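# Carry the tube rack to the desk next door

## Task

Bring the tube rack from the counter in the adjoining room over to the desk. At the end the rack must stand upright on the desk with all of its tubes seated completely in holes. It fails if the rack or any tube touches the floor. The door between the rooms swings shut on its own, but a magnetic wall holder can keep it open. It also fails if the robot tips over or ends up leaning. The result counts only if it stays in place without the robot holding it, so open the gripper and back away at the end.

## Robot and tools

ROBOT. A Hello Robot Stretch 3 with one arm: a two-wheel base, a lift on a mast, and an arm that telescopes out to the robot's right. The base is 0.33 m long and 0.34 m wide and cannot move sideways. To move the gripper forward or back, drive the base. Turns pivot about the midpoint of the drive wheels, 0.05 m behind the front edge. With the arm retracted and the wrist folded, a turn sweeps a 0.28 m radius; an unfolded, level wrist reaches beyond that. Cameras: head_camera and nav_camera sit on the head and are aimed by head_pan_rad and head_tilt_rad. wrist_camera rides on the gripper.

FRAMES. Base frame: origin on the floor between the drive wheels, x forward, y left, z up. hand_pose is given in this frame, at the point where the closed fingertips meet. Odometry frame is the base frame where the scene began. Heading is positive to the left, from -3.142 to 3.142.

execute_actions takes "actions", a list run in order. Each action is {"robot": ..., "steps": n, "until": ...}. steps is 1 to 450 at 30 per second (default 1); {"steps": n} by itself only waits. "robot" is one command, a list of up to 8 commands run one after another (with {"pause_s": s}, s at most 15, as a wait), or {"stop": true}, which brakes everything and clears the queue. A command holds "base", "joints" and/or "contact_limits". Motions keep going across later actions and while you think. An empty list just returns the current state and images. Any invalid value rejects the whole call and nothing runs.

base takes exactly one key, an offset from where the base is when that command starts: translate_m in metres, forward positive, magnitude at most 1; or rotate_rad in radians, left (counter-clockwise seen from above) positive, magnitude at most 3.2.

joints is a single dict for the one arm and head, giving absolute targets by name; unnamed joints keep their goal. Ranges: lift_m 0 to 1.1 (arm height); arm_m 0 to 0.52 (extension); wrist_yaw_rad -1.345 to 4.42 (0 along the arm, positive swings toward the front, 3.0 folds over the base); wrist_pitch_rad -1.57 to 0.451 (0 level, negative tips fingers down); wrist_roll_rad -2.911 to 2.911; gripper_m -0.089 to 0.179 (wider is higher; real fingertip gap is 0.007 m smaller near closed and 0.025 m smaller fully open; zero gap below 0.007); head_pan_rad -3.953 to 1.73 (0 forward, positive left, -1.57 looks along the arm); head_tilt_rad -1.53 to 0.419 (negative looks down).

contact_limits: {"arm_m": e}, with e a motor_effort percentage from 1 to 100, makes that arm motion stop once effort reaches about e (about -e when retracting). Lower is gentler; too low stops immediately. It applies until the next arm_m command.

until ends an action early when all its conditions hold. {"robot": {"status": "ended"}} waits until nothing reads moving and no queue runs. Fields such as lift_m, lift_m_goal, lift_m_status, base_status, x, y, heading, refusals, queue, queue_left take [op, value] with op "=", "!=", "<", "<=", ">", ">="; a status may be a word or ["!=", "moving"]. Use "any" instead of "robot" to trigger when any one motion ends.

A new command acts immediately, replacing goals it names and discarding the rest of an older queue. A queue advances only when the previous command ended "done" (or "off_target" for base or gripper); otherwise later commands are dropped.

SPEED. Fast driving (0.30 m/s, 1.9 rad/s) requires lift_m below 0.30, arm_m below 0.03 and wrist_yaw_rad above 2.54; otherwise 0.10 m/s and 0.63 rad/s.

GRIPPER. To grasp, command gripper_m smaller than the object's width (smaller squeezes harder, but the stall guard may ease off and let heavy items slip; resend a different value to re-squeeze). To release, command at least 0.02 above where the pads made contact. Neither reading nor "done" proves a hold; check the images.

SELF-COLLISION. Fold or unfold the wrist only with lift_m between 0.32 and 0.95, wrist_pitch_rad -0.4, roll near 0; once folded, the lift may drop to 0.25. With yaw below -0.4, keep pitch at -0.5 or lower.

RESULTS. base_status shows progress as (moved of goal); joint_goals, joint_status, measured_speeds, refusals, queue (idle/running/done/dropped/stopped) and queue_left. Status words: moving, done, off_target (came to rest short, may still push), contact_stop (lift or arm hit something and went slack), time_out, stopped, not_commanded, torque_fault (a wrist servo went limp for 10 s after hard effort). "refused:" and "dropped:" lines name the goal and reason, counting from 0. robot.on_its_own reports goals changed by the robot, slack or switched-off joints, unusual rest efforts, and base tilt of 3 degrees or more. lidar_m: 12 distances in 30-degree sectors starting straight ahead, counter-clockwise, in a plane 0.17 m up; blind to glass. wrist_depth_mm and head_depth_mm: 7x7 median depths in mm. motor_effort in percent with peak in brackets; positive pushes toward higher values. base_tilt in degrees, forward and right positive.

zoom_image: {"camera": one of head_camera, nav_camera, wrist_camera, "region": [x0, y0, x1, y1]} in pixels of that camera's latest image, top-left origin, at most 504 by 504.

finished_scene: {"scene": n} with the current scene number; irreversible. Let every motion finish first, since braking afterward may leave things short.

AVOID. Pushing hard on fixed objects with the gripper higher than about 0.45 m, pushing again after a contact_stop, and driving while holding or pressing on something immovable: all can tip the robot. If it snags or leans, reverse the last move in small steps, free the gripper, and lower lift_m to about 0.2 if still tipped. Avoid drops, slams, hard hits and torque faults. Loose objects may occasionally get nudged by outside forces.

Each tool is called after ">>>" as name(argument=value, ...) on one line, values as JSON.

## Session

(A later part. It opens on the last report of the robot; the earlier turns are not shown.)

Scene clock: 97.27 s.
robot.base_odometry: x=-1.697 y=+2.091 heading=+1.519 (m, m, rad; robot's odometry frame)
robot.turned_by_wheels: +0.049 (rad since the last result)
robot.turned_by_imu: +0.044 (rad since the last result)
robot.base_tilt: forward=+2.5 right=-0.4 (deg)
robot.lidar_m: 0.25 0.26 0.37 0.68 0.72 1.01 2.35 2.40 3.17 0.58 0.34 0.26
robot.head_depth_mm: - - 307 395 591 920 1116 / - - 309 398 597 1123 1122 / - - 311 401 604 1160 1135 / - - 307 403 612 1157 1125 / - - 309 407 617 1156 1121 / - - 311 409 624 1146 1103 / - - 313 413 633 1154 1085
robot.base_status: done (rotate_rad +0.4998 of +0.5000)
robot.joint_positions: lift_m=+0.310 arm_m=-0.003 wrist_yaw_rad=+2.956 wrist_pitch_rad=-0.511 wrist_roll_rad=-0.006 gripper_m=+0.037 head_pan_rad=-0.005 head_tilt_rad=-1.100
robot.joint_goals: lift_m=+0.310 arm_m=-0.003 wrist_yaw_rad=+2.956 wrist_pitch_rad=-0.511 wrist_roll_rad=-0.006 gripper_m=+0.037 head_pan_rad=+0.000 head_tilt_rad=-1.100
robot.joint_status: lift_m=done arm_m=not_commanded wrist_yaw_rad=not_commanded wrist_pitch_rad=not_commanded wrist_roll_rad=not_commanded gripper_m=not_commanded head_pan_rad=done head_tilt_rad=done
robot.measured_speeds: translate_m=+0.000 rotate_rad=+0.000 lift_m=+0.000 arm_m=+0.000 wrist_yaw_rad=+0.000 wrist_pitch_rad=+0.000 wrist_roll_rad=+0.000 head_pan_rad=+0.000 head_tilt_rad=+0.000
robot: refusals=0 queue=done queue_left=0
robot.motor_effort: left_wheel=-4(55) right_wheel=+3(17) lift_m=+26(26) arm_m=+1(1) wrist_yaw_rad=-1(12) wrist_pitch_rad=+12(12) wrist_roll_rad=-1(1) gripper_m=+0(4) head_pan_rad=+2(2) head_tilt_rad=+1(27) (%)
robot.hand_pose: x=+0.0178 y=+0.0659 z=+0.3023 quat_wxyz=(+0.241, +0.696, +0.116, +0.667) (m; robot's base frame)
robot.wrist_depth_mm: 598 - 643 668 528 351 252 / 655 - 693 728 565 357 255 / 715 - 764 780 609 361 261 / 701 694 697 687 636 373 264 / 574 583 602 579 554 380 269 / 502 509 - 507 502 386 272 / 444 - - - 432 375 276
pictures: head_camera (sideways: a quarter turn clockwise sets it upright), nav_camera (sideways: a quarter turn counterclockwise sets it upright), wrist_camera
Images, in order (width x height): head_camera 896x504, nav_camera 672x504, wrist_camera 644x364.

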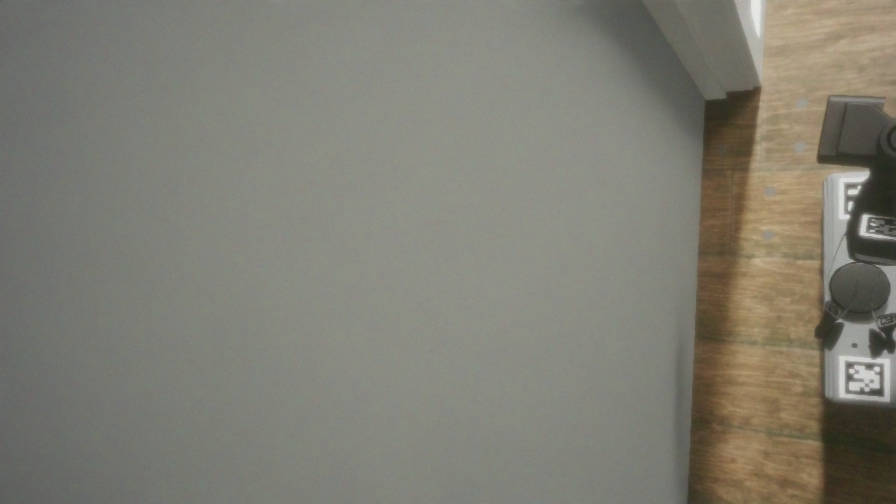

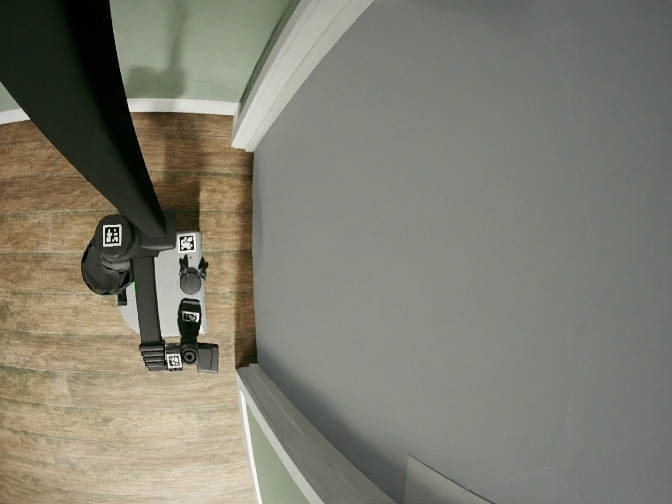

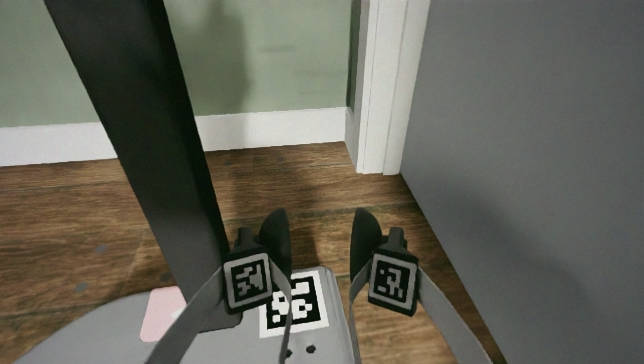

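>>> execute_actions(actions=[{"robot":[{"base":{"rotate_rad":0.1}},{"base":{"translate_m":0.35}}],"steps":450,"until":{"robot":{"status":"ended"}}}])

Scene clock: 105.20 s.
robot.base_odometry: x=-1.714 y=+2.441 heading=+1.619 (m, m, rad; robot's odometry frame)
robot.turned_by_wheels: +0.100 (rad since the last result)
robot.turned_by_imu: -0.060 (rad since the last result)
robot.base_tilt: forward=+2.4 right=-0.5 (deg)
robot.lidar_m: - - 0.15 0.19 0.68 0.91 2.39 2.58 3.23 0.23 0.15 -
robot.head_depth_mm: - - - - - - 990 / - - - - - - 1085 / - - - - - - 370 / - - - - - - 733 / - - - - - - 715 / - - - - - - 1032 / - - - - - - 1073
robot.base_status: off_target (translate_m +0.3498 of +0.3500)
robot.joint_positions: lift_m=+0.310 arm_m=-0.003 wrist_yaw_rad=+2.966 wrist_pitch_rad=-0.512 wrist_roll_rad=-0.005 gripper_m=+0.037 head_pan_rad=-0.002 head_tilt_rad=-1.129
robot.joint_goals: lift_m=+0.310 arm_m=-0.003 wrist_yaw_rad=+2.966 wrist_pitch_rad=-0.512 wrist_roll_rad=-0.005 gripper_m=+0.037 head_pan_rad=+0.000 head_tilt_rad=-1.100
robot.joint_status: lift_m=done arm_m=not_commanded wrist_yaw_rad=not_commanded wrist_pitch_rad=not_commanded wrist_roll_rad=not_commanded gripper_m=not_commanded head_pan_rad=done head_tilt_rad=done
robot.measured_speeds: translate_m=+0.000 rotate_rad=+0.000 lift_m=+0.000 arm_m=+0.000 wrist_yaw_rad=+0.000 wrist_pitch_rad=+0.000 wrist_roll_rad=+0.000 head_pan_rad=+0.000 head_tilt_rad=+0.000
robot: refusals=0 queue=done queue_left=0
robot.on_its_own: left_wheel is at rest, and its effort (+42) is outside its rest range (-18 to +18)
robot.motor_effort: left_wheel=+42(87) right_wheel=+10(37) lift_m=+26(27) arm_m=+0(1) wrist_yaw_rad=-9(17) wrist_pitch_rad=+12(13) wrist_roll_rad=-1(1) gripper_m=+2(4) head_pan_rad=+1(8) head_tilt_rad=+11(10) (%)
robot.hand_pose: x=+0.0158 y=+0.0662 z=+0.3021 quat_wxyz=(+0.238, +0.695, +0.119, +0.668) (m; robot's base frame)
robot.wrist_depth_mm: 574 - 595 290 122 78 57 / 621 - 655 322 127 80 58 / 670 - 720 356 133 82 59 / 694 703 667 408 138 84 60 / 582 579 - 515 134 86 61 / 499 504 - - 125 88 62 / 450 - - - 178 90 64
pictures: head_camera (sideways: a quarter turn clockwise sets it upright), nav_camera (sideways: a quarter turn counterclockwise sets it upright), wrist_camera
Images, in order (width x height): head_camera 896x504, nav_camera 672x504, wrist_camera 644x364.

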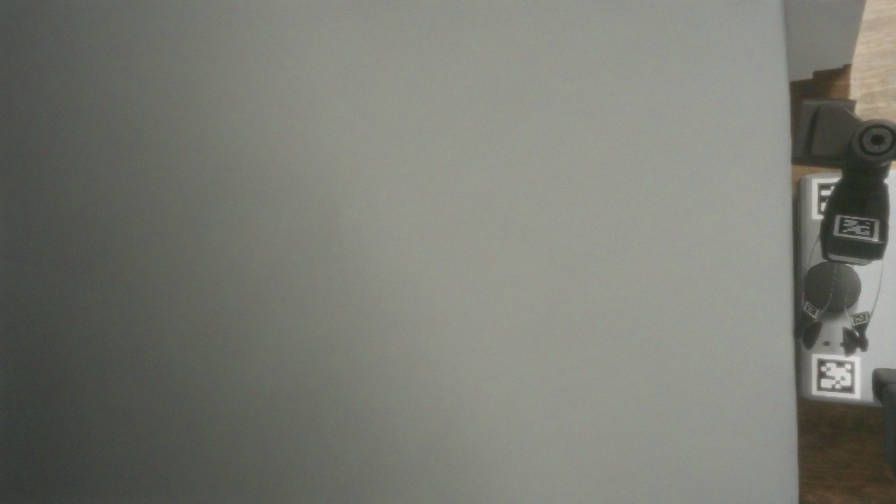

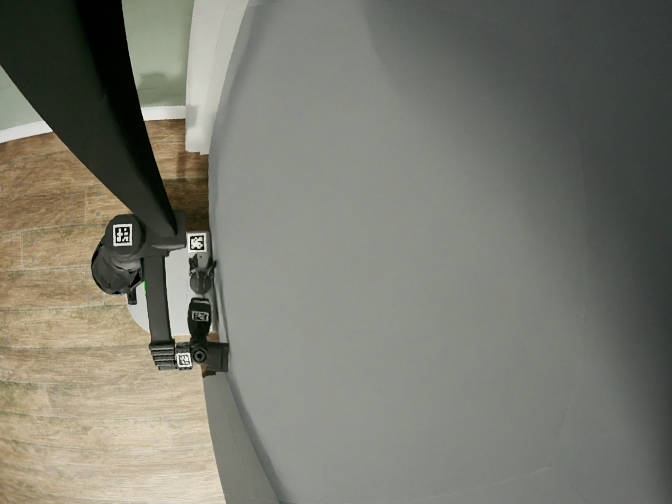

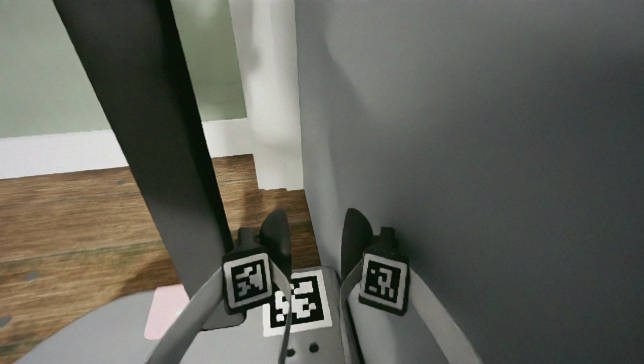

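>>> execute_actions(actions=[{"robot":[{"base":{"translate_m":-0.37},"joints":{"head_tilt_rad":-0.9,"head_pan_rad":-1.57}},{"base":{"rotate_rad":1.59}},{"base":{"translate_m":-0.17}},{"joints":{"arm_m":0.17}}],"steps":450,"until":{"robot":{"status":"ended"}}}])

Scene clock: 133.23 s.
robot.base_odometry: x=-1.526 y=+2.083 heading=-3.074 (m, m, rad; robot's odometry frame)
robot.turned_by_wheels: +1.589 (rad since the last result)
robot.turned_by_imu: +1.587 (rad since the last result)
robot.base_tilt: forward=+2.4 right=-0.5 (deg)
robot.lidar_m: 0.82 0.85 1.15 2.18 2.18 3.05 1.41 0.49 0.40 0.42 0.44 0.59
robot.head_depth_mm: 343 396 468 541 604 822 1106 / 344 395 468 576 702 859 1102 / 343 397 468 573 739 983 1129 / 343 396 468 572 738 926 1114 / 343 396 468 571 737 1026 1125 / 342 395 467 572 733 1023 1119 / 342 395 466 569 730 1022 1116
robot.base_status: done (translate_m -0.1700 of -0.1700)
robot.joint_positions: lift_m=+0.310 arm_m=+0.170 wrist_yaw_rad=+2.956 wrist_pitch_rad=-0.512 wrist_roll_rad=-0.005 gripper_m=+0.037 head_pan_rad=-1.563 head_tilt_rad=-0.902
robot.joint_goals: lift_m=+0.310 arm_m=+0.170 wrist_yaw_rad=+2.956 wrist_pitch_rad=-0.512 wrist_roll_rad=-0.005 gripper_m=+0.037 head_pan_rad=-1.570 head_tilt_rad=-0.900
robot.joint_status: lift_m=done arm_m=done wrist_yaw_rad=not_commanded wrist_pitch_rad=not_commanded wrist_roll_rad=not_commanded gripper_m=not_commanded head_pan_rad=done head_tilt_rad=done
robot.measured_speeds: translate_m=+0.000 rotate_rad=+0.000 lift_m=+0.000 arm_m=+0.000 wrist_yaw_rad=+0.000 wrist_pitch_rad=+0.000 wrist_roll_rad=+0.000 head_pan_rad=+0.000 head_tilt_rad=+0.000
robot: refusals=0 queue=done queue_left=0
robot.motor_effort: left_wheel=-4(42) right_wheel=+2(10) lift_m=+26(26) arm_m=+3(4) wrist_yaw_rad=-1(8) wrist_pitch_rad=+12(13) wrist_roll_rad=-1(1) gripper_m=+0(3) head_pan_rad=-3(34) head_tilt_rad=+0(32) (%)
robot.hand_pose: x=+0.0178 y=-0.1067 z=+0.3022 quat_wxyz=(+0.242, +0.696, +0.116, +0.667) (m; robot's base frame)
robot.wrist_depth_mm: - - - - - - 772 / - - - - - - 795 / 866 862 862 865 892 852 784 / 696 724 729 713 696 681 690 / 604 - - 580 587 574 582 / 498 - - - 506 498 496 / - - - - 434 431 433
pictures: head_camera (sideways: a quarter turn clockwise sets it upright), nav_camera (sideways: a quarter turn counterclockwise sets it upright), wrist_camera
Images, in order (width x height): head_camera 896x504, nav_camera 672x504, wrist_camera 644x364.

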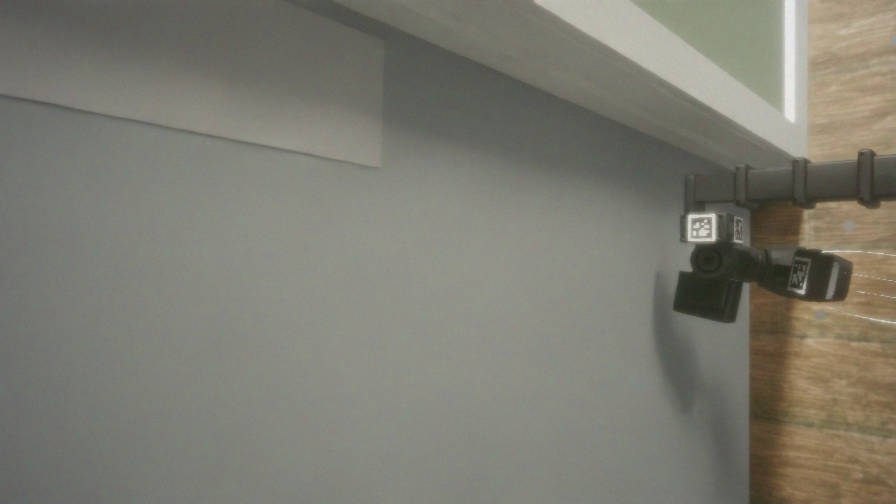

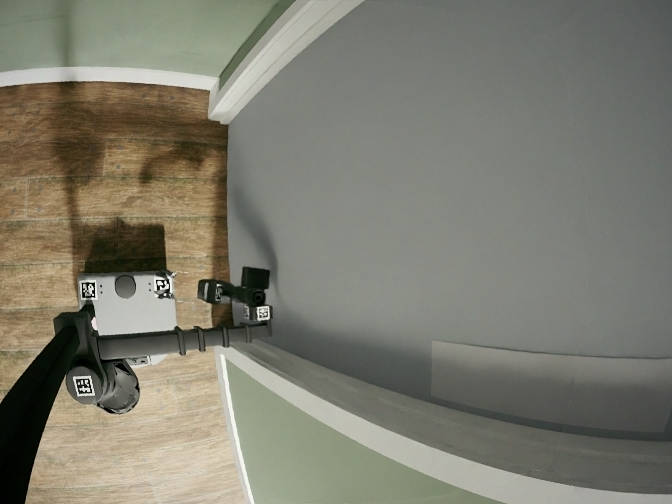

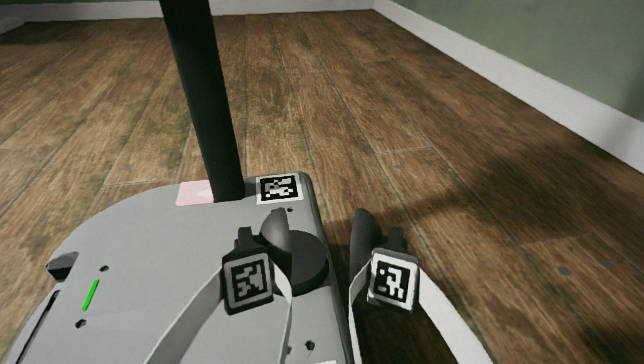

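>>> execute_actions(actions=[{"robot":[{"base":{"translate_m":0.03}},{"joints":{"arm_m":0.35}}],"steps":450,"until":{"robot":{"status":"ended"}}}])

Scene clock: 137.73 s.
robot.base_odometry: x=-1.556 y=+2.081 heading=-3.074 (m, m, rad; robot's odometry frame)
robot.turned_by_wheels: +0.000 (rad since the last result)
robot.turned_by_imu: -0.008 (rad since the last result)
robot.base_tilt: forward=+2.4 right=-0.6 (deg)
robot.lidar_m: 0.79 0.82 1.10 2.18 2.20 3.04 1.45 0.50 0.41 0.43 0.44 0.59
robot.head_depth_mm: 350 404 478 571 640 789 1112 / 350 404 477 587 736 901 1101 / 349 402 476 583 752 1057 1131 / 348 402 475 580 748 1115 1116 / 347 401 473 578 744 1096 1122 / 346 399 472 575 741 1030 1117 / 345 398 470 572 735 1020 1114
robot.base_status: done (translate_m +0.0300 of +0.0300)
robot.joint_positions: lift_m=+0.310 arm_m=+0.220 wrist_yaw_rad=+3.024 wrist_pitch_rad=-0.512 wrist_roll_rad=-0.005 gripper_m=+0.037 head_pan_rad=-1.563 head_tilt_rad=-0.901
robot.joint_goals: lift_m=+0.310 arm_m=+0.221 wrist_yaw_rad=+3.024 wrist_pitch_rad=-0.512 wrist_roll_rad=-0.005 gripper_m=+0.037 head_pan_rad=-1.570 head_tilt_rad=-0.900
robot.joint_status: lift_m=done arm_m=contact_stop wrist_yaw_rad=not_commanded wrist_pitch_rad=not_commanded wrist_roll_rad=not_commanded gripper_m=not_commanded head_pan_rad=done head_tilt_rad=done
robot.measured_speeds: translate_m=+0.001 rotate_rad=+0.003 lift_m=+0.000 arm_m=-0.016 wrist_yaw_rad=-0.460 wrist_pitch_rad=+0.000 wrist_roll_rad=+0.000 head_pan_rad=+0.000 head_tilt_rad=+0.000
robot: refusals=0 queue=dropped queue_left=0
robot.on_its_own: arm_m is slack since a contact_stop, until your next command for it (your +0.350 is given up)
robot.motor_effort: left_wheel=+11(13) right_wheel=-2(5) lift_m=+28(28) arm_m=+11(23) wrist_yaw_rad=-51(76) wrist_pitch_rad=+13(14) wrist_roll_rad=-1(1) gripper_m=+0(1) head_pan_rad=-3(3) head_tilt_rad=+1(1) (%)
robot.hand_pose: x=+0.0036 y=-0.1550 z=+0.3021 quat_wxyz=(+0.219, +0.691, +0.139, +0.674) (m; robot's base frame)
robot.wrist_depth_mm: - - - - - - 822 / - - - - - - 815 / 866 881 878 871 872 901 809 / 702 736 - 702 688 694 691 / 574 - - - 586 577 580 / 505 - - - 509 500 492 / - - - - 435 436 431
pictures: head_camera (sideways: a quarter turn clockwise sets it upright), nav_camera (sideways: a quarter turn counterclockwise sets it upright), wrist_camera
Images, in order (width x height): head_camera 896x504, nav_camera 672x504, wrist_camera 644x364.

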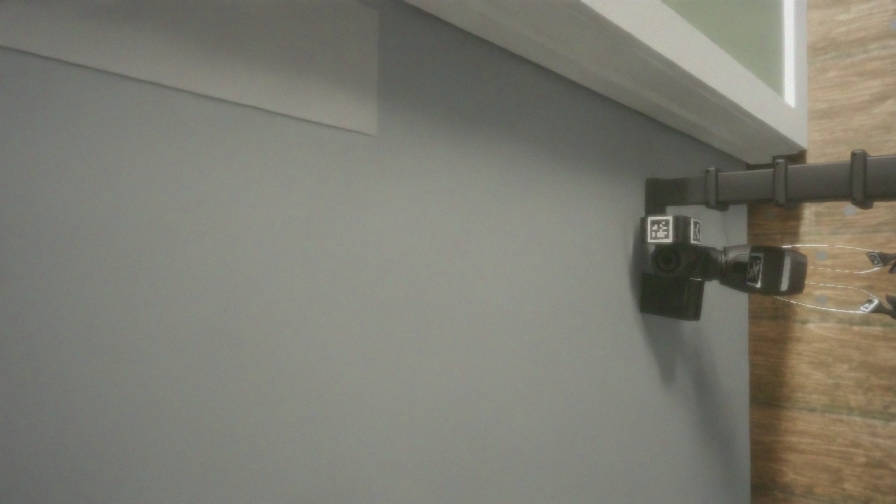

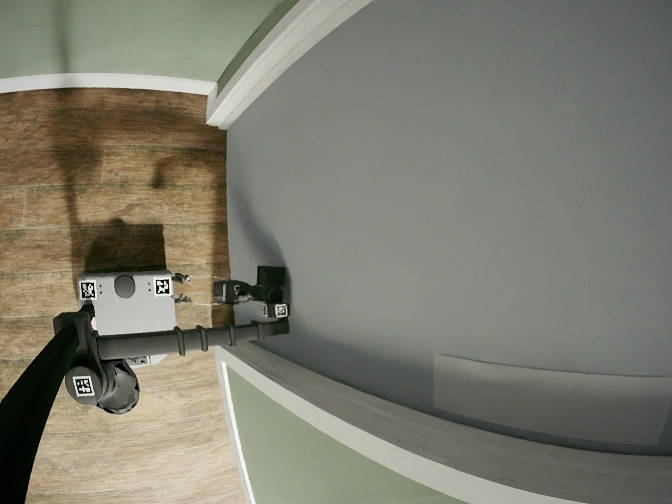

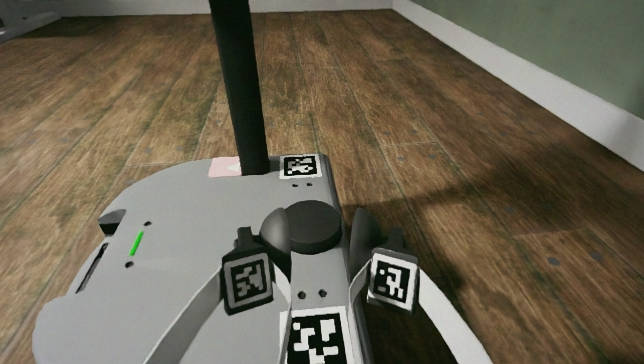

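>>> execute_actions(actions=[{"robot":[{"joints":{"arm_m":0.0,"head_pan_rad":-3.1,"head_tilt_rad":-0.9}},{"joints":{"wrist_yaw_rad":3.0},"base":{"translate_m":0.13}},{"base":{"rotate_rad":-1.57}},{"base":{"translate_m":0.65}}],"steps":450,"until":{"robot":{"status":"ended"}}}])

Scene clock: 163.47 s.
robot.base_odometry: x=-1.727 y=+2.674 heading=+1.639 (m, m, rad; robot's odometry frame)
robot.turned_by_wheels: -1.570 (rad since the last result)
robot.turned_by_imu: -1.613 (rad since the last result)
robot.base_tilt: forward=+4.3 right=-1.0 (deg)
robot.lidar_m: - - 0.15 0.24 0.69 0.92 2.27 2.55 3.25 0.33 0.15 -
robot.head_depth_mm: 1974 1953 1884 1818 1593 1350 1176 / 2201 2473 2364 1907 1584 1332 1166 / 2204 2541 2412 1901 1581 1340 1181 / 2224 2505 2361 1921 1558 1336 1179 / 2243 2522 2395 1858 1551 1314 1152 / 2222 2535 2367 1868 1549 1312 1143 / 2226 2540 2316 1862 1533 1298 1141
robot.base_status: moving (translate_m +0.6037 of +0.6500)
robot.joint_positions: lift_m=+0.310 arm_m=+0.000 wrist_yaw_rad=+2.999 wrist_pitch_rad=-0.510 wrist_roll_rad=-0.006 gripper_m=+0.037 head_pan_rad=-3.086 head_tilt_rad=-0.814
robot.joint_goals: lift_m=+0.310 arm_m=+0.000 wrist_yaw_rad=+3.000 wrist_pitch_rad=-0.510 wrist_roll_rad=-0.006 gripper_m=+0.037 head_pan_rad=-3.100 head_tilt_rad=-0.900
robot.joint_status: lift_m=done arm_m=done wrist_yaw_rad=done wrist_pitch_rad=not_commanded wrist_roll_rad=not_commanded gripper_m=not_commanded head_pan_rad=done head_tilt_rad=done
robot.measured_speeds: translate_m=+0.101 rotate_rad=+0.007 lift_m=+0.000 arm_m=+0.000 wrist_yaw_rad=+0.000 wrist_pitch_rad=+0.000 wrist_roll_rad=+0.000 head_pan_rad=+0.480 head_tilt_rad=+0.048
robot: refusals=0 queue=running queue_left=0
robot.motor_effort: left_wheel=+20(84) right_wheel=+1(36) lift_m=+27(26) arm_m=+0(8) wrist_yaw_rad=+0(37) wrist_pitch_rad=+11(13) wrist_roll_rad=-1(1) gripper_m=+0(0) head_pan_rad=-3(36) head_tilt_rad=-31(42) (%)
robot.hand_pose: x=+0.0089 y=+0.0646 z=+0.3026 quat_wxyz=(+0.227, +0.693, +0.130, +0.672) (m; robot's base frame)
robot.wrist_depth_mm: 586 - 625 419 173 109 79 / 628 - 684 464 179 111 81 / 685 714 747 513 186 114 82 / 705 696 696 581 193 116 83 / 575 581 - 540 184 120 85 / 493 505 - - 173 123 87 / 444 - - - 244 120 88
pictures: head_camera (sideways: a quarter turn clockwise sets it upright), nav_camera (sideways: a quarter turn counterclockwise sets it upright), wrist_camera
Images, in order (width x height): head_camera 896x504, nav_camera 672x504, wrist_camera 644x364.

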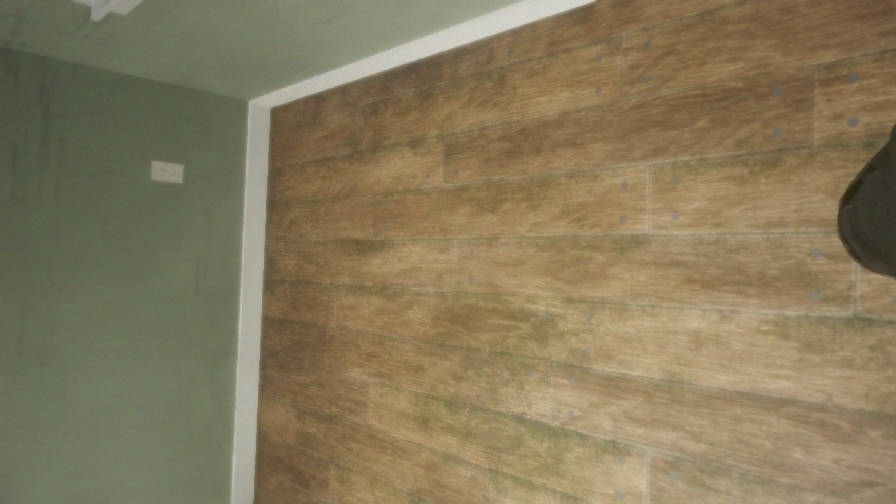

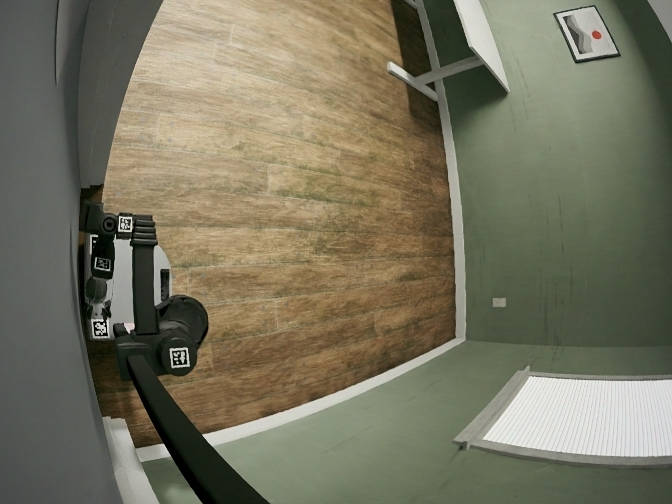

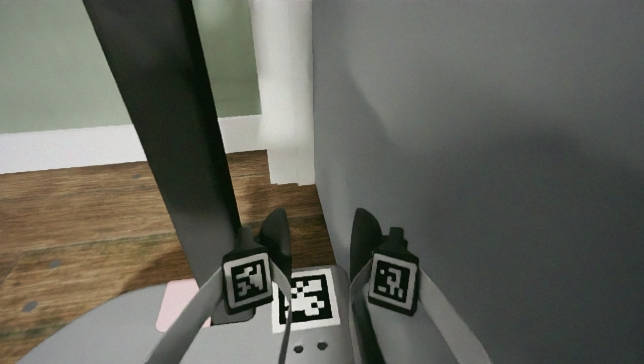

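>>> execute_actions(actions=[{"robot":[{"base":{"translate_m":-0.45},"joints":{"head_tilt_rad":-1.0,"head_pan_rad":-3.14}},{"base":{"rotate_rad":3.14}}],"steps":450,"until":{"robot":{"status":"ended"}}}])

Scene clock: 178.80 s.
robot.base_odometry: x=-1.699 y=+2.271 heading=-1.505 (m, m, rad; robot's odometry frame)
robot.turned_by_wheels: +3.140 (rad since the last result)
robot.turned_by_imu: +3.161 (rad since the last result)
robot.base_tilt: forward=+2.3 right=-0.5 (deg)
robot.lidar_m: 2.08 2.14 2.22 2.05 0.65 0.55 0.52 0.53 0.66 0.66 0.68 0.90
robot.head_depth_mm: 459 540 656 834 987 1240 1177 / 457 537 654 827 1130 1252 1153 / 455 534 647 823 1124 1284 - / 453 531 645 816 1112 1292 - / 451 531 639 808 1108 1236 - / 449 526 637 803 1096 1227 - / 448 525 633 798 1080 1216 1111
robot.base_status: done (rotate_rad +3.1398 of +3.1400)
robot.joint_positions: lift_m=+0.310 arm_m=+0.000 wrist_yaw_rad=+3.000 wrist_pitch_rad=-0.509 wrist_roll_rad=-0.006 gripper_m=+0.037 head_pan_rad=-3.133 head_tilt_rad=-0.988
robot.joint_goals: lift_m=+0.310 arm_m=+0.000 wrist_yaw_rad=+3.000 wrist_pitch_rad=-0.509 wrist_roll_rad=-0.006 gripper_m=+0.037 head_pan_rad=-3.140 head_tilt_rad=-1.000
robot.joint_status: lift_m=done arm_m=done wrist_yaw_rad=done wrist_pitch_rad=not_commanded wrist_roll_rad=not_commanded gripper_m=not_commanded head_pan_rad=done head_tilt_rad=done
robot.measured_speeds: translate_m=+0.000 rotate_rad=+0.000 lift_m=+0.000 arm_m=+0.000 wrist_yaw_rad=+0.000 wrist_pitch_rad=+0.000 wrist_roll_rad=+0.000 head_pan_rad=+0.000 head_tilt_rad=+0.000
robot: refusals=0 queue=done queue_left=0
robot.motor_effort: left_wheel=-4(79) right_wheel=+3(20) lift_m=+27(27) arm_m=+0(1) wrist_yaw_rad=+0(0) wrist_pitch_rad=+11(11) wrist_roll_rad=-1(1) gripper_m=+0(0) head_pan_rad=-3(30) head_tilt_rad=-5(52) (%)
robot.hand_pose: x=+0.0087 y=+0.0647 z=+0.3027 quat_wxyz=(+0.226, +0.693, +0.130, +0.672) (m; robot's base frame)
robot.wrist_depth_mm: 655 - - - - - - / 664 - - - - - - / 638 835 879 891 876 865 873 / 618 699 693 698 686 683 690 / 559 578 - 586 593 577 573 / 500 513 - - 510 498 496 / 450 - - - 435 430 429
pictures: head_camera (sideways: a quarter turn clockwise sets it upright), nav_camera (sideways: a quarter turn counterclockwise sets it upright), wrist_camera
Images, in order (width x height): head_camera 896x504, nav_camera 672x504, wrist_camera 644x364.

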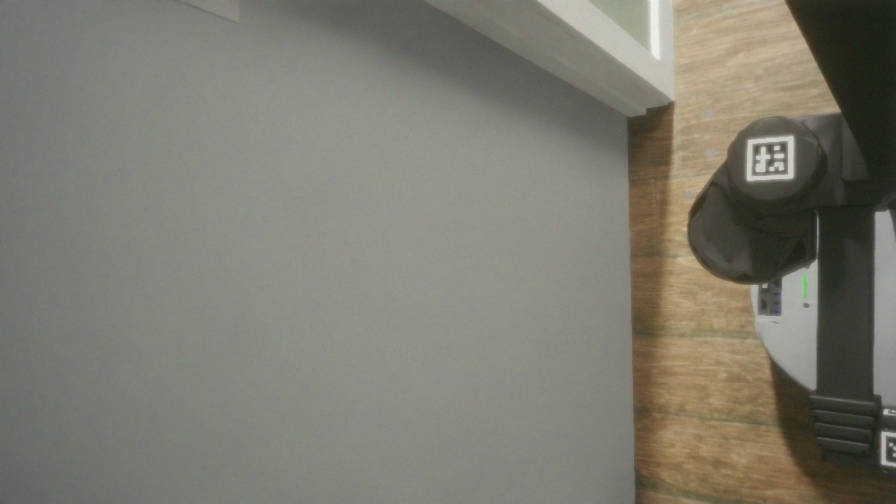

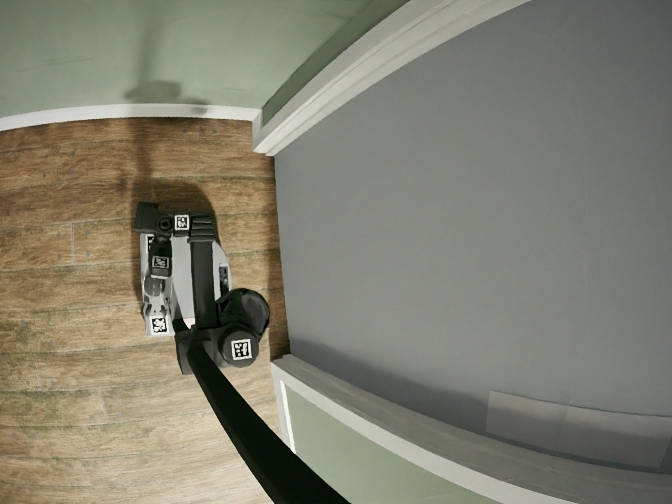

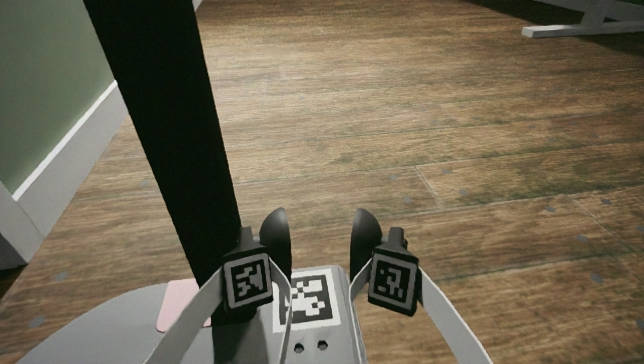

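>>> execute_actions(actions=[{"robot":{"base":{"translate_m":-0.4}},"steps":450,"until":{"robot":{"status":"ended"}}}])

Scene clock: 185.67 s.
robot.base_odometry: x=-1.726 y=+2.670 heading=-1.504 (m, m, rad; robot's odometry frame)
robot.turned_by_wheels: +0.000 (rad since the last result)
robot.turned_by_imu: -0.002 (rad since the last result)
robot.base_tilt: forward=+2.4 right=-0.5 (deg)
robot.lidar_m: 2.26 2.50 3.24 0.35 0.35 0.33 0.27 0.27 0.30 0.47 0.69 0.92
robot.head_depth_mm: 288 325 409 552 1341 1252 - / - 309 385 509 751 1230 1154 / - 301 363 470 670 986 - / - 295 343 438 606 833 - / - 288 326 411 553 828 - / - - 310 385 509 750 - / - - 301 364 472 672 1034
robot.base_status: off_target (translate_m -0.3998 of -0.4000)
robot.joint_positions: lift_m=+0.310 arm_m=+0.000 wrist_yaw_rad=+3.000 wrist_pitch_rad=-0.509 wrist_roll_rad=-0.006 gripper_m=+0.037 head_pan_rad=-3.134 head_tilt_rad=-0.992
robot.joint_goals: lift_m=+0.310 arm_m=+0.000 wrist_yaw_rad=+3.000 wrist_pitch_rad=-0.509 wrist_roll_rad=-0.006 gripper_m=+0.037 head_pan_rad=-3.140 head_tilt_rad=-1.000
robot.joint_status: lift_m=done arm_m=done wrist_yaw_rad=done wrist_pitch_rad=not_commanded wrist_roll_rad=not_commanded gripper_m=not_commanded head_pan_rad=done head_tilt_rad=done
robot.measured_speeds: translate_m=+0.000 rotate_rad=+0.000 lift_m=+0.000 arm_m=+0.000 wrist_yaw_rad=+0.000 wrist_pitch_rad=+0.000 wrist_roll_rad=+0.000 head_pan_rad=+0.000 head_tilt_rad=+0.000
robot: refusals=0 queue=done queue_left=0
robot.on_its_own: left_wheel is at rest, and its effort (-27) is outside its rest range (-18 to +18); right_wheel is at rest, and its effort (-23) is outside its rest range (-18 to +18)
robot.motor_effort: left_wheel=-27(82) right_wheel=-23(44) lift_m=+27(26) arm_m=-1(1) wrist_yaw_rad=+1(1) wrist_pitch_rad=+11(11) wrist_roll_rad=-1(1) gripper_m=+1(0) head_pan_rad=-2(3) head_tilt_rad=-2(4) (%)
robot.hand_pose: x=+0.0087 y=+0.0647 z=+0.3027 quat_wxyz=(+0.226, +0.693, +0.130, +0.672) (m; robot's base frame)
robot.wrist_depth_mm: - - 373 - - - - / - - 399 - - - - / 864 849 448 856 872 893 856 / 710 701 492 700 687 686 689 / 580 576 - 579 593 579 581 / 487 507 - - 505 495 492 / 429 - - - 437 434 430
pictures: head_camera (sideways: a quarter turn clockwise sets it upright), nav_camera (sideways: a quarter turn counterclockwise sets it upright), wrist_camera
Images, in order (width x height): head_camera 896x504, nav_camera 672x504, wrist_camera 644x364.

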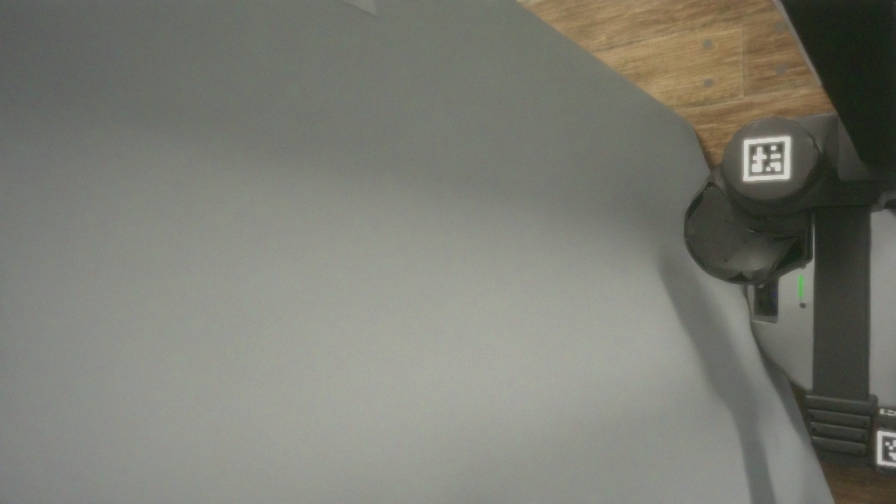

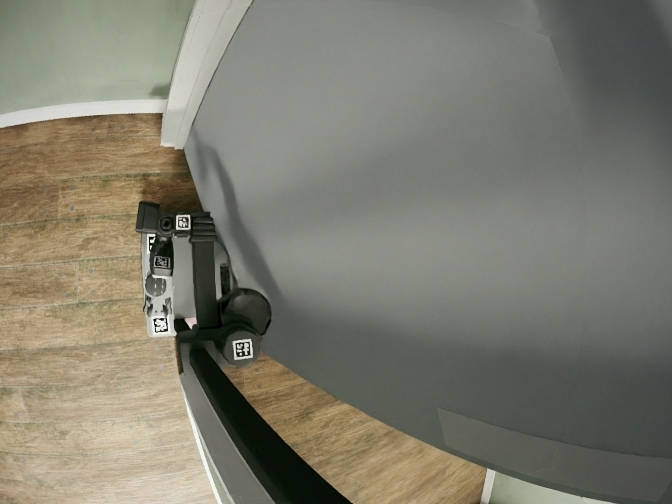

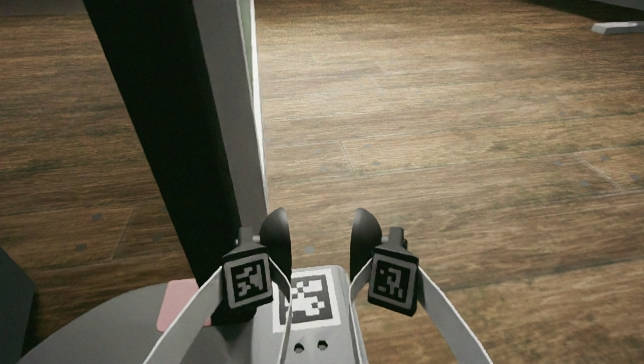

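It opens. Continue.

>>> execute_actions(actions=[{"robot":{"base":{"translate_m":-0.35}},"steps":450,"until":{"robot":{"status":"ended"}}}])

Scene clock: 195.00 s.
robot.base_odometry: x=-1.749 y=+3.019 heading=-1.505 (m, m, rad; robot's odometry frame)
robot.turned_by_wheels: +0.000 (rad since the last result)
robot.turned_by_imu: -0.004 (rad since the last result)
robot.base_tilt: forward=+2.5 right=-0.3 (deg)
robot.lidar_m: 2.29 2.79 0.38 0.62 2.51 2.03 0.30 0.24 0.24 0.26 0.40 0.94
robot.head_depth_mm: 1825 2144 1932 1621 1424 1255 - / 1800 2106 1926 1625 1406 1252 1159 / 1726 2097 1891 1618 1402 1280 - / 340 403 500 656 995 1256 - / 301 349 416 519 683 973 - / - 308 360 432 540 718 - / - 289 314 368 445 560 720
robot.base_status: done (translate_m -0.3499 of -0.3500)
robot.joint_positions: lift_m=+0.310 arm_m=+0.000 wrist_yaw_rad=+3.000 wrist_pitch_rad=-0.509 wrist_roll_rad=-0.006 gripper_m=+0.037 head_pan_rad=-3.134 head_tilt_rad=-0.992
robot.joint_goals: lift_m=+0.310 arm_m=+0.000 wrist_yaw_rad=+3.000 wrist_pitch_rad=-0.509 wrist_roll_rad=-0.006 gripper_m=+0.037 head_pan_rad=-3.140 head_tilt_rad=-1.000
robot.joint_status: lift_m=done arm_m=done wrist_yaw_rad=done wrist_pitch_rad=not_commanded wrist_roll_rad=not_commanded gripper_m=not_commanded head_pan_rad=done head_tilt_rad=done
robot.measured_speeds: translate_m=+0.000 rotate_rad=+0.000 lift_m=+0.000 arm_m=+0.000 wrist_yaw_rad=+0.000 wrist_pitch_rad=+0.000 wrist_roll_rad=+0.000 head_pan_rad=+0.000 head_tilt_rad=+0.000
robot: refusals=0 queue=done queue_left=0
robot.on_its_own: left_wheel is at rest, and its effort (-21) is outside its rest range (-18 to +18)
robot.motor_effort: left_wheel=-21(42) right_wheel=-8(31) lift_m=+26(26) arm_m=+0(1) wrist_yaw_rad=+0(1) wrist_pitch_rad=+11(11) wrist_roll_rad=-1(1) gripper_m=+0(0) head_pan_rad=-3(2) head_tilt_rad=-3(2) (%)
robot.hand_pose: x=+0.0087 y=+0.0647 z=+0.3027 quat_wxyz=(+0.226, +0.693, +0.130, +0.672) (m; robot's base frame)
robot.wrist_depth_mm: - - - - 395 390 - / - - - - 431 448 - / 868 874 861 838 472 835 855 / 699 702 706 684 524 708 694 / 582 575 - 584 572 575 580 / 500 508 - - 513 499 494 / 450 - - - 431 435 430
pictures: head_camera (sideways: a quarter turn clockwise sets it upright), nav_camera (sideways: a quarter turn counterclockwise sets it upright), wrist_camera
Images, in order (width x height): head_camera 896x504, nav_camera 672x504, wrist_camera 644x364.

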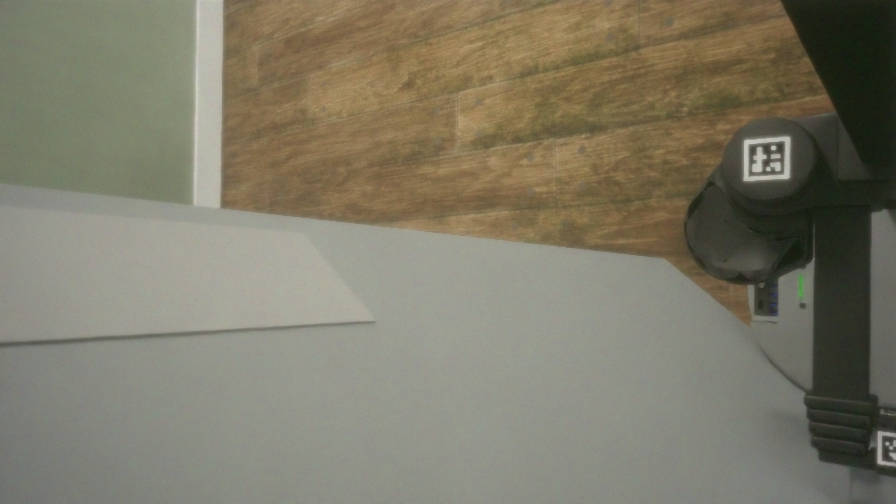

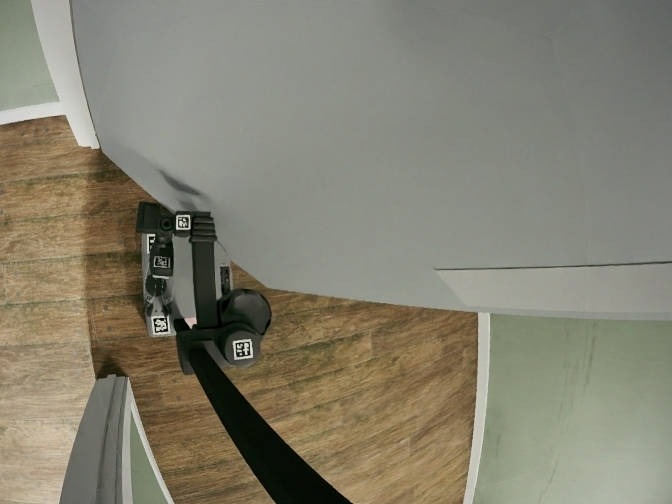

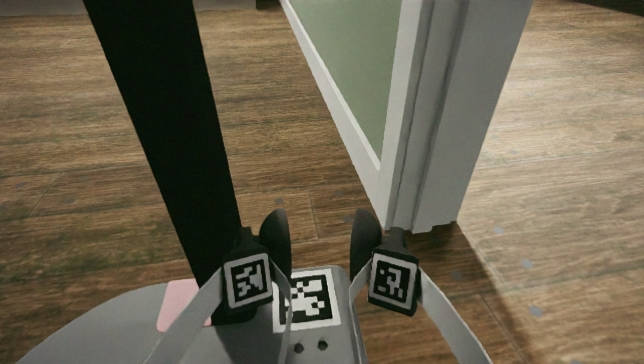

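>>> execute_actions(actions=[{"robot":[{"base":{"rotate_rad":0.4}},{"base":{"translate_m":-0.2}}],"steps":450,"until":{"robot":{"status":"ended"}}}])

Scene clock: 202.80 s.
robot.base_odometry: x=-1.839 y=+3.198 heading=-1.105 (m, m, rad; robot's odometry frame)
robot.turned_by_wheels: +0.400 (rad since the last result)
robot.turned_by_imu: +0.393 (rad since the last result)
robot.base_tilt: forward=+2.5 right=-0.5 (deg)
robot.lidar_m: 2.98 0.55 0.88 2.53 1.93 1.75 0.29 0.25 0.25 0.28 0.46 1.48
robot.head_depth_mm: 1535 1767 1920 1638 1424 1254 - / 1592 1831 1914 1622 1410 1250 1148 / 367 1820 1855 1614 1395 1280 - / 314 373 459 599 900 1219 - / 292 329 394 491 652 958 - / - 301 346 417 527 712 - / - - 307 363 442 567 744
robot.base_status: done (translate_m -0.1999 of -0.2000)
robot.joint_positions: lift_m=+0.310 arm_m=+0.000 wrist_yaw_rad=+3.000 wrist_pitch_rad=-0.509 wrist_roll_rad=-0.006 gripper_m=+0.037 head_pan_rad=-3.134 head_tilt_rad=-0.992
robot.joint_goals: lift_m=+0.310 arm_m=+0.000 wrist_yaw_rad=+3.000 wrist_pitch_rad=-0.509 wrist_roll_rad=-0.006 gripper_m=+0.037 head_pan_rad=-3.140 head_tilt_rad=-1.000
robot.joint_status: lift_m=done arm_m=done wrist_yaw_rad=done wrist_pitch_rad=not_commanded wrist_roll_rad=not_commanded gripper_m=not_commanded head_pan_rad=done head_tilt_rad=done
robot.measured_speeds: translate_m=+0.000 rotate_rad=+0.000 lift_m=+0.000 arm_m=+0.000 wrist_yaw_rad=+0.000 wrist_pitch_rad=+0.000 wrist_roll_rad=+0.000 head_pan_rad=+0.000 head_tilt_rad=+0.000
robot: refusals=0 queue=done queue_left=0
robot.on_its_own: left_wheel is at rest, and its effort (-20) is outside its rest range (-18 to +18)
robot.motor_effort: left_wheel=-20(47) right_wheel=-4(17) lift_m=+27(27) arm_m=-1(1) wrist_yaw_rad=+0(0) wrist_pitch_rad=+11(11) wrist_roll_rad=-1(1) gripper_m=+0(0) head_pan_rad=-2(3) head_tilt_rad=-3(2) (%)
robot.hand_pose: x=+0.0087 y=+0.0647 z=+0.3027 quat_wxyz=(+0.226, +0.693, +0.130, +0.672) (m; robot's base frame)
robot.wrist_depth_mm: - - - - - - 605 / - - - - - - 586 / 885 887 856 880 879 822 565 / 698 704 696 698 702 692 524 / 587 579 - 574 592 579 531 / 491 507 - - 507 495 505 / 445 - - - 431 434 437
pictures: head_camera (sideways: a quarter turn clockwise sets it upright), nav_camera (sideways: a quarter turn counterclockwise sets it upright), wrist_camera
Images, in order (width x height): head_camera 896x504, nav_camera 672x504, wrist_camera 644x364.

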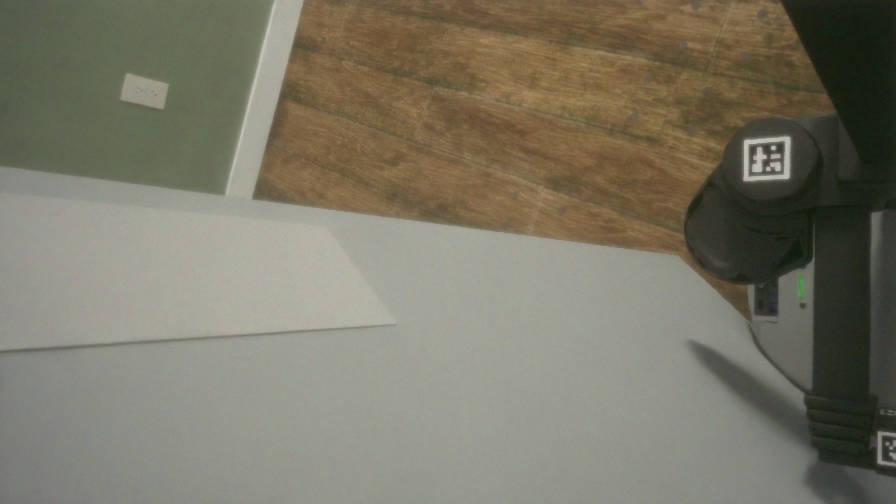

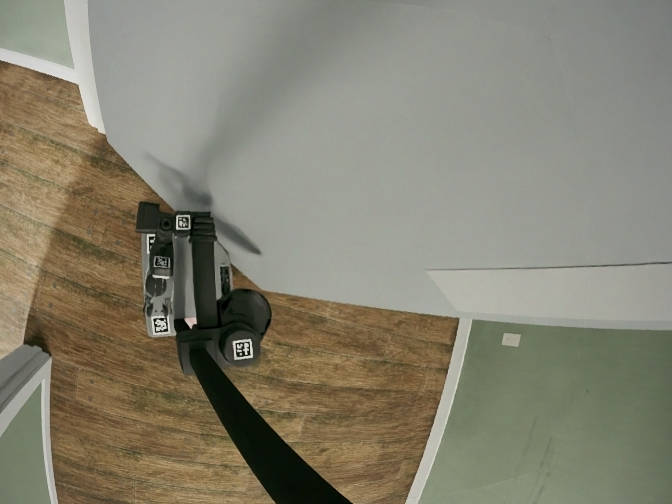

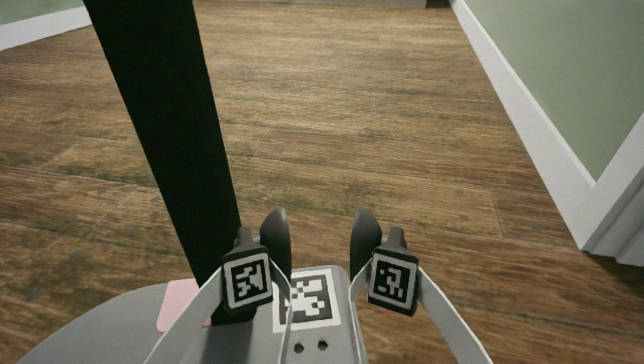

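>>> execute_actions(actions=[{"robot":[{"base":{"rotate_rad":0.5}},{"base":{"translate_m":-0.15}}],"steps":450,"until":{"robot":{"status":"ended"}}}])

Scene clock: 209.70 s.
robot.base_odometry: x=-1.962 y=+3.283 heading=-0.605 (m, m, rad; robot's odometry frame)
robot.turned_by_wheels: +0.500 (rad since the last result)
robot.turned_by_imu: +0.494 (rad since the last result)
robot.base_tilt: forward=+2.3 right=-0.5 (deg)
robot.lidar_m: 0.70 1.05 2.63 1.86 1.65 0.41 0.28 0.26 0.26 0.34 1.15 3.11
robot.head_depth_mm: 348 1121 1559 1633 1421 1259 - / 315 385 503 1576 1428 1255 1156 / 297 348 435 581 962 1266 - / 287 319 390 502 702 986 - / - 298 352 441 590 868 - / - 287 321 393 507 712 - / - - 300 354 445 594 833
robot.base_status: done (translate_m -0.1499 of -0.1500)
robot.joint_positions: lift_m=+0.310 arm_m=+0.000 wrist_yaw_rad=+3.000 wrist_pitch_rad=-0.509 wrist_roll_rad=-0.006 gripper_m=+0.037 head_pan_rad=-3.134 head_tilt_rad=-0.992
robot.joint_goals: lift_m=+0.310 arm_m=+0.000 wrist_yaw_rad=+3.000 wrist_pitch_rad=-0.509 wrist_roll_rad=-0.006 gripper_m=+0.037 head_pan_rad=-3.140 head_tilt_rad=-1.000
robot.joint_status: lift_m=done arm_m=done wrist_yaw_rad=done wrist_pitch_rad=not_commanded wrist_roll_rad=not_commanded gripper_m=not_commanded head_pan_rad=done head_tilt_rad=done
robot.measured_speeds: translate_m=+0.000 rotate_rad=+0.000 lift_m=+0.000 arm_m=+0.000 wrist_yaw_rad=+0.000 wrist_pitch_rad=+0.000 wrist_roll_rad=+0.000 head_pan_rad=+0.000 head_tilt_rad=+0.000
robot: refusals=0 queue=done queue_left=0
robot.motor_effort: left_wheel=-16(40) right_wheel=-5(17) lift_m=+26(26) arm_m=-1(1) wrist_yaw_rad=+0(1) wrist_pitch_rad=+11(11) wrist_roll_rad=-1(1) gripper_m=+1(0) head_pan_rad=-3(2) head_tilt_rad=-3(3) (%)
robot.hand_pose: x=+0.0087 y=+0.0647 z=+0.3027 quat_wxyz=(+0.226, +0.693, +0.130, +0.672) (m; robot's base frame)
robot.wrist_depth_mm: - - - - - - - / - - - - - - - / 865 879 871 872 869 890 858 / 696 698 698 701 701 693 703 / 587 585 - 574 593 581 573 / 494 508 - - 511 495 490 / 450 - - - 431 434 435
pictures: head_camera (sideways: a quarter turn clockwise sets it upright), nav_camera (sideways: a quarter turn counterclockwise sets it upright), wrist_camera
Images, in order (width x height): head_camera 896x504, nav_camera 672x504, wrist_camera 644x364.

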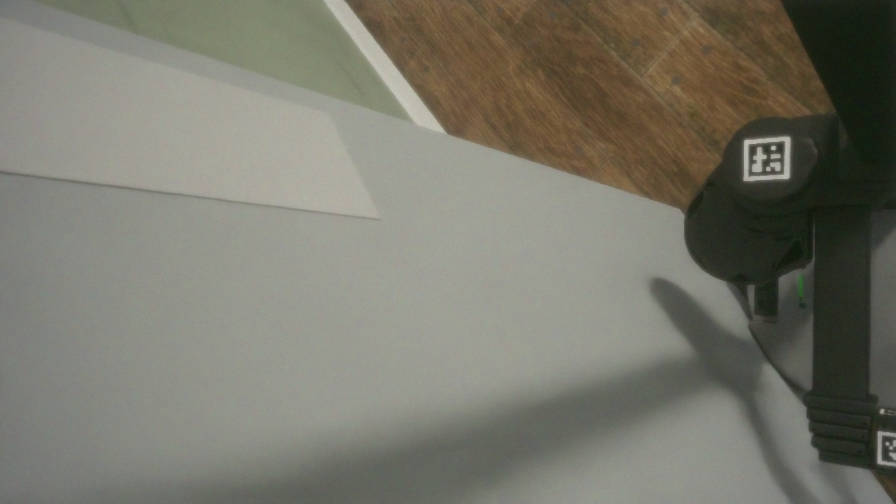

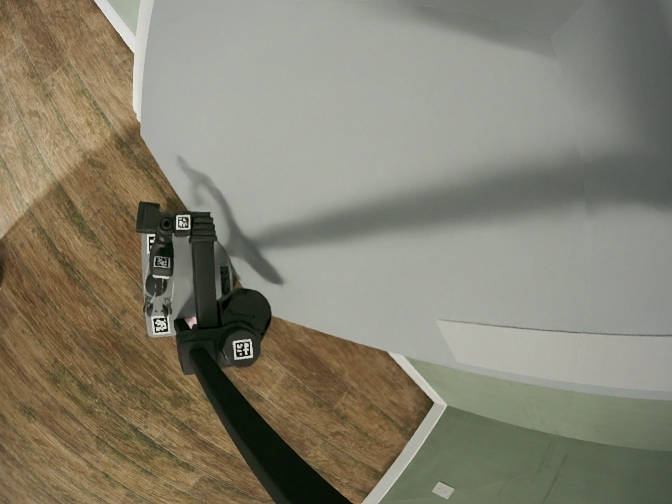

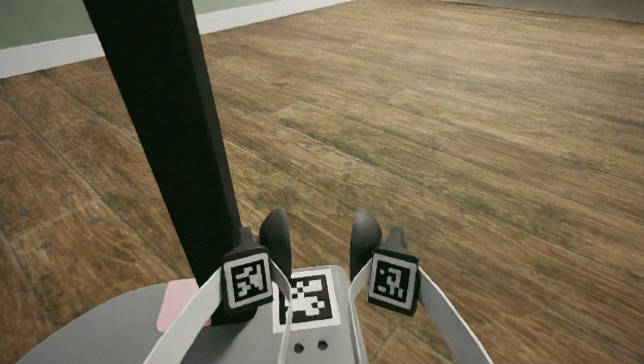

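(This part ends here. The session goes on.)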